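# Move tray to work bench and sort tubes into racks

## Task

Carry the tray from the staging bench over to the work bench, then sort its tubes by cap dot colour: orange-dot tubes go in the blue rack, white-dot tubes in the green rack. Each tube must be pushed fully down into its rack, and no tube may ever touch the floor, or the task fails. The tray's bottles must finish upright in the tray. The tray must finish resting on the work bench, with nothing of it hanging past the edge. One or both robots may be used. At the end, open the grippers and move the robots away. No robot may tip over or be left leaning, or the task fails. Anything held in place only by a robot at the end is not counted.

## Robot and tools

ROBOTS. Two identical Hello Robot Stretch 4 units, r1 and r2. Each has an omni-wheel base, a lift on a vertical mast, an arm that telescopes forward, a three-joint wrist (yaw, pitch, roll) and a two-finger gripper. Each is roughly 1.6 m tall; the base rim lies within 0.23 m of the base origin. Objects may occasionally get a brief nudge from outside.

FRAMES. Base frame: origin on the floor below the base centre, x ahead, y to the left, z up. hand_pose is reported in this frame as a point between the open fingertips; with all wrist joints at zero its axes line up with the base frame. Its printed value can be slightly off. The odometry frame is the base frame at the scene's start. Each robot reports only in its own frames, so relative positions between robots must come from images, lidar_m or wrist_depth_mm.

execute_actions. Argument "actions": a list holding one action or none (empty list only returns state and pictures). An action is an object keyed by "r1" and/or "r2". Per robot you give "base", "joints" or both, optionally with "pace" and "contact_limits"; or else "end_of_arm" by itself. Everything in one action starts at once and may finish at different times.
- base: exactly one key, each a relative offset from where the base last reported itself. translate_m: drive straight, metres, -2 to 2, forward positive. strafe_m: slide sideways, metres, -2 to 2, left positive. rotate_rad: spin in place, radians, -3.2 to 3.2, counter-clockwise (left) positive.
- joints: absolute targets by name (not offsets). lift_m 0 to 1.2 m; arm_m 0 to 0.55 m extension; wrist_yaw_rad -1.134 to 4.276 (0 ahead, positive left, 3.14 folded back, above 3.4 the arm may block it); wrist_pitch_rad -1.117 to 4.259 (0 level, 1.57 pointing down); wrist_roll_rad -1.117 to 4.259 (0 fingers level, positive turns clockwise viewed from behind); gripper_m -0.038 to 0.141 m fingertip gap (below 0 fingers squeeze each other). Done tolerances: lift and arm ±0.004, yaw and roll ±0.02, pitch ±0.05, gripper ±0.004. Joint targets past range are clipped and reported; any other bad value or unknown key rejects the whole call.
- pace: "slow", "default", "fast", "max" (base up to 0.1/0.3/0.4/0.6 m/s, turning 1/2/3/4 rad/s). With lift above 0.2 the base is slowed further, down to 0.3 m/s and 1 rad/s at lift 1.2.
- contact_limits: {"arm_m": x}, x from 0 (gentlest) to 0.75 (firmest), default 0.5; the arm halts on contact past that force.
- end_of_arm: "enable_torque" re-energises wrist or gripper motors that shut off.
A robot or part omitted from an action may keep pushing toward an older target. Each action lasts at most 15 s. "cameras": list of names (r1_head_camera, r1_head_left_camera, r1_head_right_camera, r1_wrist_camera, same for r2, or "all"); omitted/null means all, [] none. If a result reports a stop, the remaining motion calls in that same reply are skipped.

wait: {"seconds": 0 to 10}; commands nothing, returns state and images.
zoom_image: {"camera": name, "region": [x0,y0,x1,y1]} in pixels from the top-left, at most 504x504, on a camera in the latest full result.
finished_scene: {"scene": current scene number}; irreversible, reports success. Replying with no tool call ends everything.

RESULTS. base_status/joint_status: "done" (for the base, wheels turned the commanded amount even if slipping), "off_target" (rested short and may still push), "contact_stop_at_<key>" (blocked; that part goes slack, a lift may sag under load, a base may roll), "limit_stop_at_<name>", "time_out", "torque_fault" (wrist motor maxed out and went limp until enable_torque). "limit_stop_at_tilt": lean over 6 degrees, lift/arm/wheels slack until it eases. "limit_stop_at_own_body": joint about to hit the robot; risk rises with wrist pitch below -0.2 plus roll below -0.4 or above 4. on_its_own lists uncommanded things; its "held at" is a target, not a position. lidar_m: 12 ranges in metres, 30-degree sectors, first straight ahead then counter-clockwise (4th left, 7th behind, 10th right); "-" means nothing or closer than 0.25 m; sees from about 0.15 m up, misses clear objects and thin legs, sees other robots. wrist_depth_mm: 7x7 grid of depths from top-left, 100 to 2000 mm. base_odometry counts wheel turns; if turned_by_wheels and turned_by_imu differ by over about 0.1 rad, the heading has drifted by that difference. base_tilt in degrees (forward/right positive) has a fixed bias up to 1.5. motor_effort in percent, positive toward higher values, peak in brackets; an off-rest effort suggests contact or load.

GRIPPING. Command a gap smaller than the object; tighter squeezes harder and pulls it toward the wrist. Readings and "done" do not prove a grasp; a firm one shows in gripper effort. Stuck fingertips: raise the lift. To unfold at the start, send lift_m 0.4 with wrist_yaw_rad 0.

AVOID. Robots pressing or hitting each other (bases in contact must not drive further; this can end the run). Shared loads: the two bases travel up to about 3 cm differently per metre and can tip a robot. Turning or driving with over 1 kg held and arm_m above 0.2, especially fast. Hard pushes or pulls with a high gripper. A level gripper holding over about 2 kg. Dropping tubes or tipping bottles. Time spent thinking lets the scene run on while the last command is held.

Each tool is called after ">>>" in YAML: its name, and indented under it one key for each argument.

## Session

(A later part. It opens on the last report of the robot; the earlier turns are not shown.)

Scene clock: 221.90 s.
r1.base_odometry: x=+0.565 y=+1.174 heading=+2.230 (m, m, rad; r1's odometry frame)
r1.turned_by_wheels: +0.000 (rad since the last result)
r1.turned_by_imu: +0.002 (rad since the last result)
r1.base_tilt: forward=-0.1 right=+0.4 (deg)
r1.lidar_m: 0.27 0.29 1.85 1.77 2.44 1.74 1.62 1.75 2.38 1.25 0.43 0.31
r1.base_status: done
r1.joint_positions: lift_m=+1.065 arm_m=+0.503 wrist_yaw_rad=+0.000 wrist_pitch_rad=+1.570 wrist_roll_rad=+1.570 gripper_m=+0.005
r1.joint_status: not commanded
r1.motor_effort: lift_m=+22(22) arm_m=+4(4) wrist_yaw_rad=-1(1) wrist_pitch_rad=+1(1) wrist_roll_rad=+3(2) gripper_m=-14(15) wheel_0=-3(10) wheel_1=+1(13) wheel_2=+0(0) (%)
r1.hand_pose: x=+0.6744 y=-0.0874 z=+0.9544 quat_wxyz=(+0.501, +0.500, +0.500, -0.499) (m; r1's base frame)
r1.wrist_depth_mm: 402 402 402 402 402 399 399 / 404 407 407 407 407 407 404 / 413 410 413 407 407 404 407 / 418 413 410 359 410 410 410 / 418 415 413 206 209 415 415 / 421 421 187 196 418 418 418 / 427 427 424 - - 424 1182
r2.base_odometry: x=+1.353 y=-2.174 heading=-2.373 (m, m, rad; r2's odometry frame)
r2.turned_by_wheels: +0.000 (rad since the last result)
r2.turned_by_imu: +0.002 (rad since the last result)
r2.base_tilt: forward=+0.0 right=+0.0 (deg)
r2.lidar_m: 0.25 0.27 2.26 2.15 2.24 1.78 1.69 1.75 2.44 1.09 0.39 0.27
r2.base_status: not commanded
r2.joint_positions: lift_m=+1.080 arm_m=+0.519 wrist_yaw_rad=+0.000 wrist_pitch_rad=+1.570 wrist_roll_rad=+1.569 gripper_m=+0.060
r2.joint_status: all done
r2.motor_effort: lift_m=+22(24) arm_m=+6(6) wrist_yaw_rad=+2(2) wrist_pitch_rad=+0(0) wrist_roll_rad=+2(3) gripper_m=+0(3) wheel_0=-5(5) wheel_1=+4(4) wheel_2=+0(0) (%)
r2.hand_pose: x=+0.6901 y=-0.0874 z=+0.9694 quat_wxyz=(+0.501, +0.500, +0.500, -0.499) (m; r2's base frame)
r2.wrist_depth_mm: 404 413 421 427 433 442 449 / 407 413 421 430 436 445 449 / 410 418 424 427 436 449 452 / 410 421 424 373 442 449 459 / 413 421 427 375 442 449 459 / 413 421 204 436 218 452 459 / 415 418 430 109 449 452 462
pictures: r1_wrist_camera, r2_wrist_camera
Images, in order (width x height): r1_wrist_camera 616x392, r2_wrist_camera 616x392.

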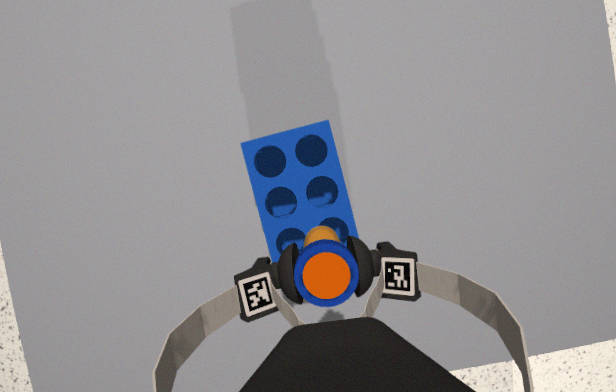

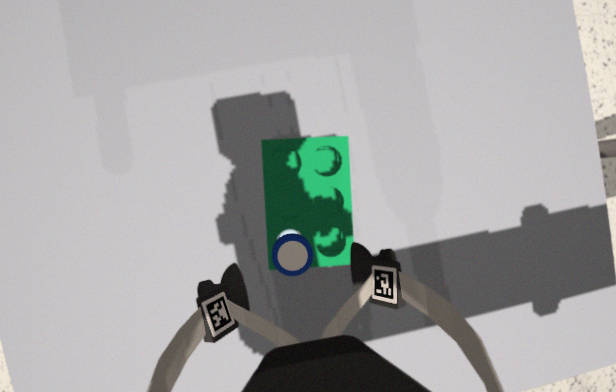

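>>> execute_actions:
  actions:
    - {"r1":{"base":{"strafe_m":0.003},"joints":{"arm_m":0.491,"lift_m":1.035}},"r2":{"joints":{"arm_m":0.35},"pace":"fast"}}
  cameras: ["r1_wrist_camera"]

>>> zoom_image:
  camera: "r1_wrist_camera"
  region: [230, 110, 398, 278]

Scene clock: 228.87 s.
r1.base_odometry: x=+0.563 y=+1.172 heading=+2.230 (m, m, rad; r1's odometry frame)
r1.turned_by_wheels: +0.000 (rad since the last result)
r1.turned_by_imu: +0.001 (rad since the last result)
r1.base_tilt: forward=-0.2 right=+0.2 (deg)
r1.lidar_m: 0.28 0.27 1.86 1.77 2.43 1.78 1.67 1.75 2.36 1.23 0.40 0.31
r1.base_status: done
r1.joint_positions: lift_m=+1.035 arm_m=+0.492 wrist_yaw_rad=+0.000 wrist_pitch_rad=+1.570 wrist_roll_rad=+1.570 gripper_m=+0.005
r1.joint_status: all done
r1.motor_effort: lift_m=+14(24) arm_m=-4(4) wrist_yaw_rad=-1(1) wrist_pitch_rad=+1(1) wrist_roll_rad=+3(3) gripper_m=-15(16) wheel_0=-1(7) wheel_1=+0(8) wheel_2=+0(2) (%)
r1.hand_pose: x=+0.6629 y=-0.0874 z=+0.9250 quat_wxyz=(+0.501, +0.500, +0.500, -0.499) (m; r1's base frame)
r1.wrist_depth_mm: 373 377 370 375 373 373 375 / 382 375 379 375 377 377 375 / 379 379 377 377 379 377 377 / 387 387 384 324 379 382 379 / 387 387 387 206 209 382 387 / 392 392 187 196 394 389 387 / 399 397 394 - - 392 394
r2.base_odometry: x=+1.353 y=-2.174 heading=-2.373 (m, m, rad; r2's odometry frame)
r2.turned_by_wheels: +0.000 (rad since the last result)
r2.turned_by_imu: +0.001 (rad since the last result)
r2.base_tilt: forward=+0.0 right=+0.0 (deg)
r2.lidar_m: 0.25 0.26 2.28 2.16 2.24 1.78 1.69 1.72 2.45 1.15 0.40 0.29
r2.base_status: not commanded
r2.joint_positions: lift_m=+1.080 arm_m=+0.351 wrist_yaw_rad=+0.000 wrist_pitch_rad=+1.570 wrist_roll_rad=+1.570 gripper_m=+0.060
r2.joint_status: all done
r2.motor_effort: lift_m=+22(22) arm_m=-6(9) wrist_yaw_rad=+2(1) wrist_pitch_rad=-1(1) wrist_roll_rad=+1(2) gripper_m=-3(1) wheel_0=-5(5) wheel_1=+4(4) wheel_2=+0(0) (%)
r2.hand_pose: x=+0.5222 y=-0.0874 z=+0.9694 quat_wxyz=(+0.500, +0.500, +0.500, -0.500) (m; r2's base frame)
r2.wrist_depth_mm: 407 415 424 430 436 1229 1229 / 407 415 421 433 439 1229 1255 / 413 415 421 433 439 1025 1281 / 413 362 427 436 442 452 1281 / 413 392 427 433 442 452 1281 / 410 418 204 436 218 452 1281 / 415 418 430 109 449 452 1281
pictures: r1_wrist_camera
Images, in order (width x height): r1_wrist_camera 616x392.

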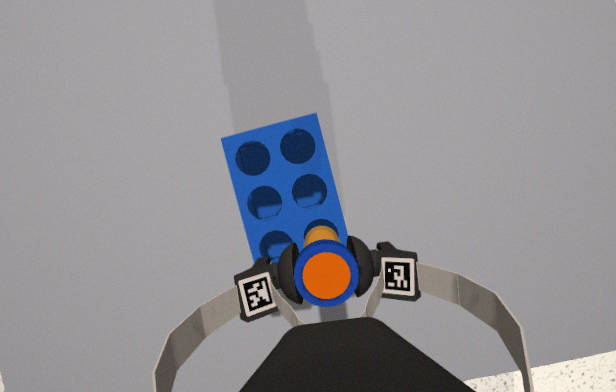

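Region (230, 110, 398, 278) of r1_wrist_camera's 616x392 image, scaled by 3.000.

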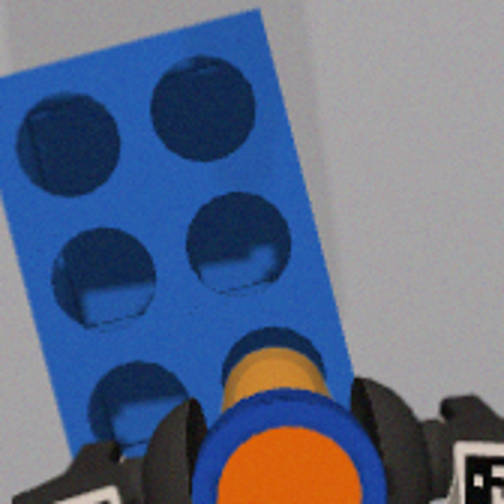

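>>> execute_actions:
  actions:
    - {"r1":{"joints":{"lift_m":0.975},"pace":"slow"},"r2":{"joints":{"arm_m":0.17},"pace":"fast"}}
  cameras: ["r1_wrist_camera"]

Scene clock: 232.43 s.
r1.base_odometry: x=+0.563 y=+1.172 heading=+2.230 (m, m, rad; r1's odometry frame)
r1.turned_by_wheels: +0.000 (rad since the last result)
r1.turned_by_imu: +0.001 (rad since the last result)
r1.base_tilt: forward=-0.2 right=+0.3 (deg)
r1.lidar_m: 0.26 0.30 1.82 1.78 2.46 1.75 1.67 1.73 2.36 1.26 0.42 0.28
r1.base_status: not commanded
r1.joint_positions: lift_m=+0.975 arm_m=+0.492 wrist_yaw_rad=+0.000 wrist_pitch_rad=+1.570 wrist_roll_rad=+1.570 gripper_m=+0.005
r1.joint_status: all done
r1.motor_effort: lift_m=+14(13) arm_m=-4(4) wrist_yaw_rad=-1(1) wrist_pitch_rad=+1(1) wrist_roll_rad=+3(3) gripper_m=-13(14) wheel_0=-1(2) wheel_1=+0(0) wheel_2=+0(0) (%)
r1.hand_pose: x=+0.6629 y=-0.0874 z=+0.8651 quat_wxyz=(+0.501, +0.500, +0.500, -0.499) (m; r1's base frame)
r1.wrist_depth_mm: 317 317 317 317 315 315 315 / 320 320 320 319 315 319 317 / 322 325 319 300 320 320 322 / 325 324 320 265 322 324 322 / 329 329 327 205 210 325 325 / 332 330 187 196 329 327 329 / 336 330 334 - - 330 330
r2.base_odometry: x=+1.353 y=-2.174 heading=-2.373 (m, m, rad; r2's odometry frame)
r2.turned_by_wheels: +0.000 (rad since the last result)
r2.turned_by_imu: +0.001 (rad since the last result)
r2.base_tilt: forward=+0.0 right=+0.0 (deg)
r2.lidar_m: 0.27 0.25 2.24 2.14 2.22 1.80 1.70 1.72 2.44 1.16 0.40 0.25
r2.base_status: not commanded
r2.joint_positions: lift_m=+1.080 arm_m=+0.171 wrist_yaw_rad=+0.000 wrist_pitch_rad=+1.570 wrist_roll_rad=+1.570 gripper_m=+0.060
r2.joint_status: all done
r2.motor_effort: lift_m=+22(22) arm_m=-6(6) wrist_yaw_rad=+2(1) wrist_pitch_rad=-1(0) wrist_roll_rad=+1(2) gripper_m=-1(4) wheel_0=-5(5) wheel_1=+4(4) wheel_2=+0(0) (%)
r2.hand_pose: x=+0.3422 y=-0.0874 z=+0.9694 quat_wxyz=(+0.500, +0.500, +0.500, -0.500) (m; r2's base frame)
r2.wrist_depth_mm: 407 415 421 1182 1205 1229 1255 / 407 415 421 430 1205 1229 1229 / 410 415 424 433 1205 1229 1229 / 413 421 430 433 991 1025 1255 / 413 421 427 436 1008 1255 1255 / 415 421 204 436 219 1255 1281 / 415 424 433 109 1229 1255 1281
pictures: r1_wrist_camera
Images, in order (width x height): r1_wrist_camera 616x392.

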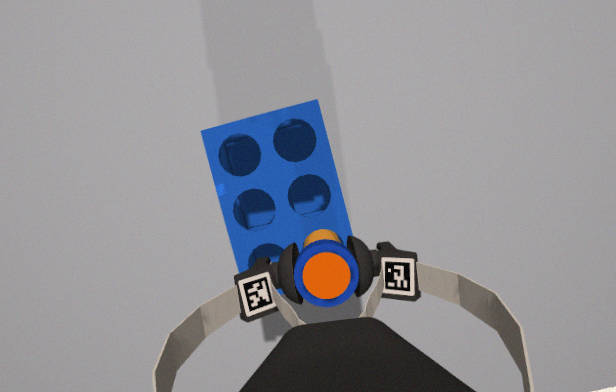

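>>> execute_actions:
  actions:
    - {"r1":{"joints":{"gripper_m":0.06}},"r2":{"joints":{"arm_m":0.0},"pace":"fast"}}
  cameras: ["r1_wrist_camera"]

>>> execute_actions:
  actions:
    - {"r1":{"joints":{"lift_m":1.04},"pace":"fast"},"r2":{"base":{"translate_m":-0.05},"pace":"fast"}}
  cameras: []

>>> execute_actions:
  actions:
    - {"r1":{"base":{"translate_m":-0.25},"joints":{"arm_m":0.0},"pace":"max"},"r2":{"base":{"translate_m":-0.25},"pace":"max"}}
  cameras: ["r1_head_camera","r2_head_camera","r1_head_right_camera","r2_head_right_camera"]

Scene clock: 237.97 s.
r1.base_odometry: x=+0.563 y=+1.172 heading=+2.230 (m, m, rad; r1's odometry frame)
r1.turned_by_wheels: +0.000 (rad since the last result)
r1.turned_by_imu: +0.001 (rad since the last result)
r1.base_tilt: forward=-0.1 right=+0.4 (deg)
r1.lidar_m: 0.26 0.31 1.82 1.78 2.45 1.75 1.67 1.75 2.33 1.21 0.43 0.32
r1.base_status: not commanded
r1.joint_positions: lift_m=+0.975 arm_m=+0.492 wrist_yaw_rad=+0.000 wrist_pitch_rad=+1.570 wrist_roll_rad=+1.570 gripper_m=+0.060
r1.joint_status: all done
r1.motor_effort: lift_m=+14(14) arm_m=-4(4) wrist_yaw_rad=-1(1) wrist_pitch_rad=+1(1) wrist_roll_rad=+3(2) gripper_m=-3(14) wheel_0=-1(1) wheel_1=+0(0) wheel_2=+0(0) (%)
r1.hand_pose: x=+0.6629 y=-0.0874 z=+0.8651 quat_wxyz=(+0.501, +0.500, +0.500, -0.499) (m; r1's base frame)
r1.wrist_depth_mm: 319 317 319 314 315 315 314 / 320 319 317 317 320 319 317 / 320 322 319 298 322 320 320 / 325 327 322 265 322 325 322 / 327 329 327 265 221 325 325 / 334 330 196 206 329 329 330 / 334 334 332 - - 330 329
r2.base_odometry: x=+1.353 y=-2.174 heading=-2.373 (m, m, rad; r2's odometry frame)
r2.turned_by_wheels: +0.000 (rad since the last result)
r2.turned_by_imu: +0.001 (rad since the last result)
r2.base_tilt: forward=+0.0 right=-0.1 (deg)
r2.lidar_m: 0.26 0.27 2.24 2.15 2.23 1.76 1.69 1.74 2.44 1.09 0.39 0.26
r2.base_status: not commanded
r2.joint_positions: lift_m=+1.080 arm_m=+0.002 wrist_yaw_rad=+0.000 wrist_pitch_rad=+1.570 wrist_roll_rad=+1.570 gripper_m=+0.060
r2.joint_status: all done
r2.motor_effort: lift_m=+22(22) arm_m=-6(7) wrist_yaw_rad=+2(1) wrist_pitch_rad=-1(0) wrist_roll_rad=+1(2) gripper_m=-4(2) wheel_0=-5(5) wheel_1=+4(5) wheel_2=+0(1) (%)
r2.hand_pose: x=+0.1728 y=-0.0874 z=+0.9694 quat_wxyz=(+0.500, +0.500, +0.500, -0.500) (m; r2's base frame)
r2.wrist_depth_mm: 407 413 1182 1182 1205 1229 1255 / 410 418 1160 1182 1229 1229 1229 / 413 421 1160 1205 1229 1229 1229 / 413 418 1160 991 976 484 325 / 415 421 1118 976 991 1255 1255 / 415 424 204 1205 218 1229 1255 / 418 421 439 109 1229 1255 1281
pictures: r1_wrist_camera
Images, in order (width x height): r1_wrist_camera 616x392.

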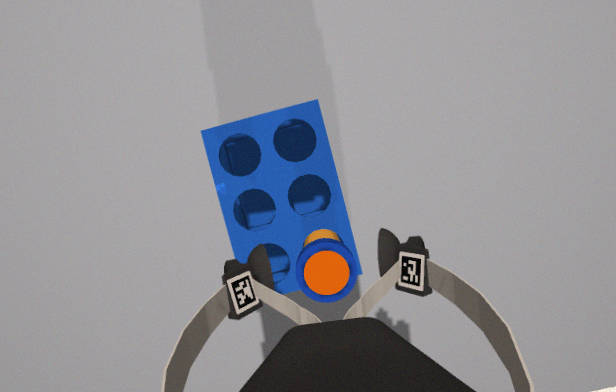

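Scene clock: 239.10 s.
r1.base_odometry: x=+0.563 y=+1.172 heading=+2.230 (m, m, rad; r1's odometry frame)
r1.turned_by_wheels: +0.000 (rad since the last result)
r1.turned_by_imu: +0.000 (rad since the last result)
r1.base_tilt: forward=-0.2 right=+0.3 (deg)
r1.lidar_m: 0.25 0.29 1.84 1.79 2.44 1.77 1.67 1.76 2.36 1.24 0.43 0.31
r1.base_status: not commanded
r1.joint_positions: lift_m=+1.040 arm_m=+0.492 wrist_yaw_rad=+0.000 wrist_pitch_rad=+1.570 wrist_roll_rad=+1.570 gripper_m=+0.060
r1.joint_status: all done
r1.motor_effort: lift_m=+22(23) arm_m=-4(5) wrist_yaw_rad=-1(1) wrist_pitch_rad=+1(1) wrist_roll_rad=+3(3) gripper_m=-3(4) wheel_0=-1(1) wheel_1=+0(0) wheel_2=+0(0) (%)
r1.hand_pose: x=+0.6629 y=-0.0874 z=+0.9294 quat_wxyz=(+0.501, +0.500, +0.500, -0.499) (m; r1's base frame)
r1.wrist_depth_mm: 377 379 379 377 379 379 379 / 382 382 382 382 382 382 379 / 387 384 382 379 384 384 384 / 389 389 389 329 387 384 389 / 392 389 392 330 220 389 389 / 397 397 198 394 392 389 397 / 404 402 397 - - 397 397
r2.base_odometry: x=+1.388 y=-2.139 heading=-2.374 (m, m, rad; r2's odometry frame)
r2.turned_by_wheels: -0.001 (rad since the last result)
r2.turned_by_imu: +0.000 (rad since the last result)
r2.base_tilt: forward=+0.0 right=+0.0 (deg)
r2.lidar_m: 0.31 0.32 2.24 2.17 2.26 1.73 1.64 1.69 2.35 1.33 0.47 0.35
r2.base_status: done
r2.joint_positions: lift_m=+1.080 arm_m=+0.002 wrist_yaw_rad=+0.000 wrist_pitch_rad=+1.570 wrist_roll_rad=+1.570 gripper_m=+0.060
r2.joint_status: not commanded
r2.motor_effort: lift_m=+22(22) arm_m=-6(6) wrist_yaw_rad=+2(2) wrist_pitch_rad=+0(0) wrist_roll_rad=+1(0) gripper_m=-1(1) wheel_0=-6(10) wheel_1=-5(4) wheel_2=+3(13) (%)
r2.hand_pose: x=+0.1728 y=-0.0874 z=+0.9694 quat_wxyz=(+0.500, +0.500, +0.500, -0.500) (m; r2's base frame)
r2.wrist_depth_mm: 407 1118 1160 1182 1205 1205 1255 / 410 991 1160 1182 1229 1229 1255 / 413 433 1182 1182 1205 1255 1229 / 413 418 1205 976 991 484 325 / 415 421 1182 991 991 1281 1281 / 418 424 204 1205 217 1255 1281 / 418 424 1205 109 1229 1229 1281
pictures: none
No camera images: the call's "cameras" was empty. Leave "cameras" out to get every camera's image.

Scene clock: 241.27 s.
r1.base_odometry: x=+0.716 y=+0.975 heading=+2.230 (m, m, rad; r1's odometry frame)
r1.turned_by_wheels: +0.000 (rad since the last result)
r1.turned_by_imu: +0.001 (rad since the last result)
r1.base_tilt: forward=-0.2 right=+0.3 (deg)
r1.lidar_m: 0.51 3.42 1.82 2.06 2.09 1.48 1.39 1.49 2.05 3.42 0.79 0.55
r1.base_status: done
r1.joint_positions: lift_m=+1.040 arm_m=+0.001 wrist_yaw_rad=+0.000 wrist_pitch_rad=+1.570 wrist_roll_rad=+1.570 gripper_m=+0.060
r1.joint_status: all done
r1.motor_effort: lift_m=+22(22) arm_m=-4(8) wrist_yaw_rad=+0(0) wrist_pitch_rad=+1(1) wrist_roll_rad=+2(3) gripper_m=-3(2) wheel_0=-2(12) wheel_1=-2(10) wheel_2=-1(13) (%)
r1.hand_pose: x=+0.1718 y=-0.0874 z=+0.9294 quat_wxyz=(+0.500, +0.500, +0.500, -0.500) (m; r1's base frame)
r1.wrist_depth_mm: 1118 1118 1138 1118 1098 1118 1078 / 1118 1160 1138 1118 1138 1118 1098 / 1138 1098 1138 1118 1138 1118 1118 / 1182 1138 1160 1160 946 634 362 / 1160 1160 1138 1138 220 1160 1138 / 661 1160 197 1138 1160 1138 1182 / 1182 1160 1160 - - 1182 1182
r2.base_odometry: x=+1.568 y=-1.966 heading=-2.375 (m, m, rad; r2's odometry frame)
r2.turned_by_wheels: -0.001 (rad since the last result)
r2.turned_by_imu: -0.001 (rad since the last result)
r2.base_tilt: forward=-0.1 right=+0.0 (deg)
r2.lidar_m: 0.56 0.59 2.25 2.17 2.03 1.48 1.38 1.43 1.99 3.07 0.80 0.58
r2.base_status: done
r2.joint_positions: lift_m=+1.080 arm_m=+0.002 wrist_yaw_rad=+0.000 wrist_pitch_rad=+1.570 wrist_roll_rad=+1.570 gripper_m=+0.060
r2.joint_status: not commanded
r2.motor_effort: lift_m=+22(22) arm_m=-6(6) wrist_yaw_rad=+2(2) wrist_pitch_rad=+0(1) wrist_roll_rad=+1(1) gripper_m=-3(3) wheel_0=-6(11) wheel_1=-4(9) wheel_2=+2(12) (%)
r2.hand_pose: x=+0.1728 y=-0.0874 z=+0.9694 quat_wxyz=(+0.500, +0.500, +0.500, -0.500) (m; r2's base frame)
r2.wrist_depth_mm: 1118 1138 1138 1182 1229 1205 1255 / 1118 1160 1160 1205 1182 1229 1229 / 1118 1138 1182 1182 1205 1229 1255 / 1118 1138 1160 976 991 480 327 / 1160 1138 1160 991 1008 1255 1255 / 1118 1160 204 1205 218 1255 1255 / 707 1182 1205 109 1229 1255 1255
pictures: r1_head_camera, r1_head_right_camera, r2_head_camera, r2_head_right_camera
Images, in order (width x height): r1_head_camera 420x560, r1_head_right_camera 420x672, r2_head_camera 420x560, r2_head_right_camera 420x672.

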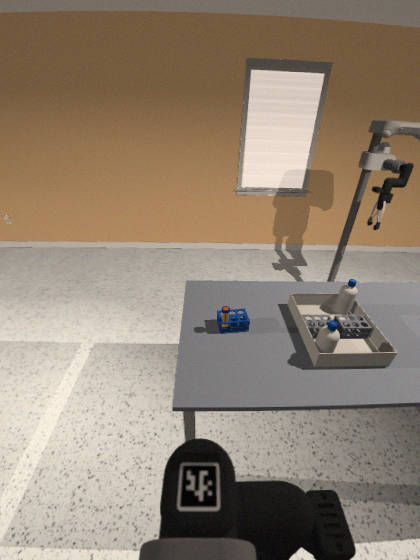

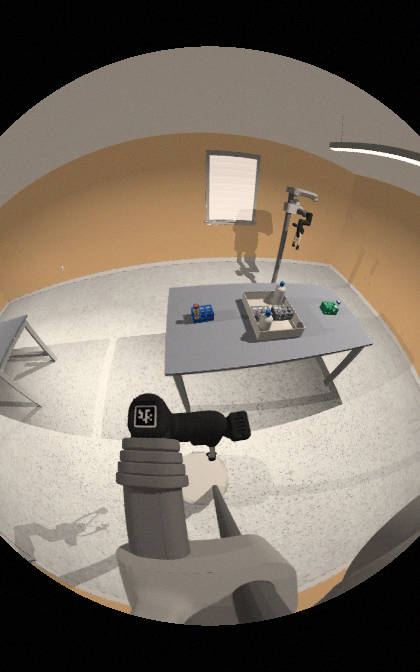

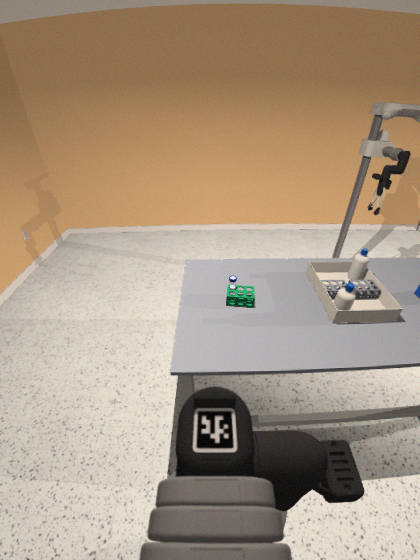

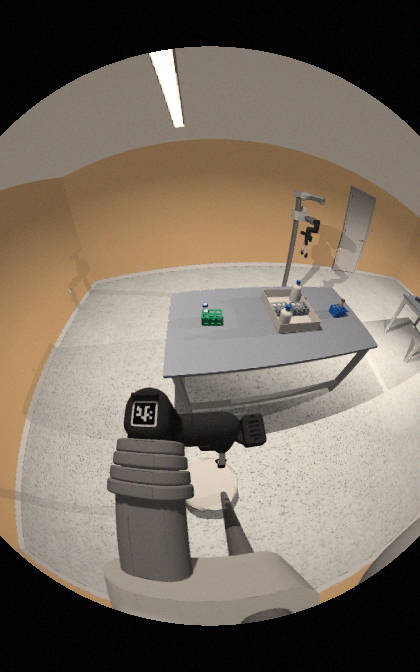

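>>> zoom_image:
  camera: "r1_head_camera"
  region: [200, 270, 410, 380]

>>> zoom_image:
  camera: "r2_head_camera"
  region: [205, 260, 275, 320]

Region (200, 270, 410, 380) of r1_head_camera's 420x560 image, scaled by 2.400, with more detail than that image has; it fills the top 264 rows of this view, and the rest is white.

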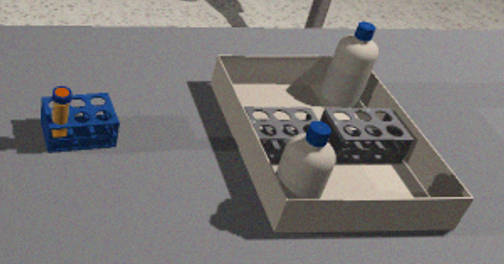

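Region (205, 260, 275, 320) of r2_head_camera's 420x560 image, scaled by 7.200, with more detail than that image has; it fills the top 432 rows of this view, and the rest is white.

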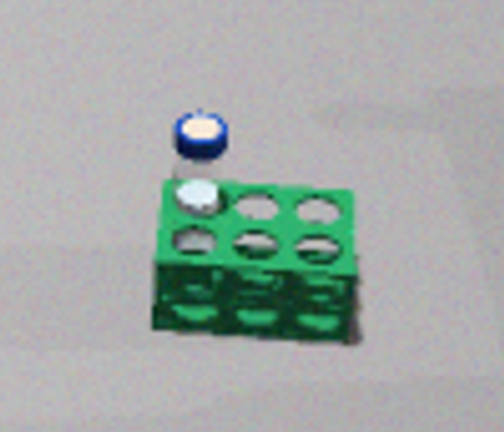

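>>> finished_scene:
  scene: 1

The scene is finished: the task was done.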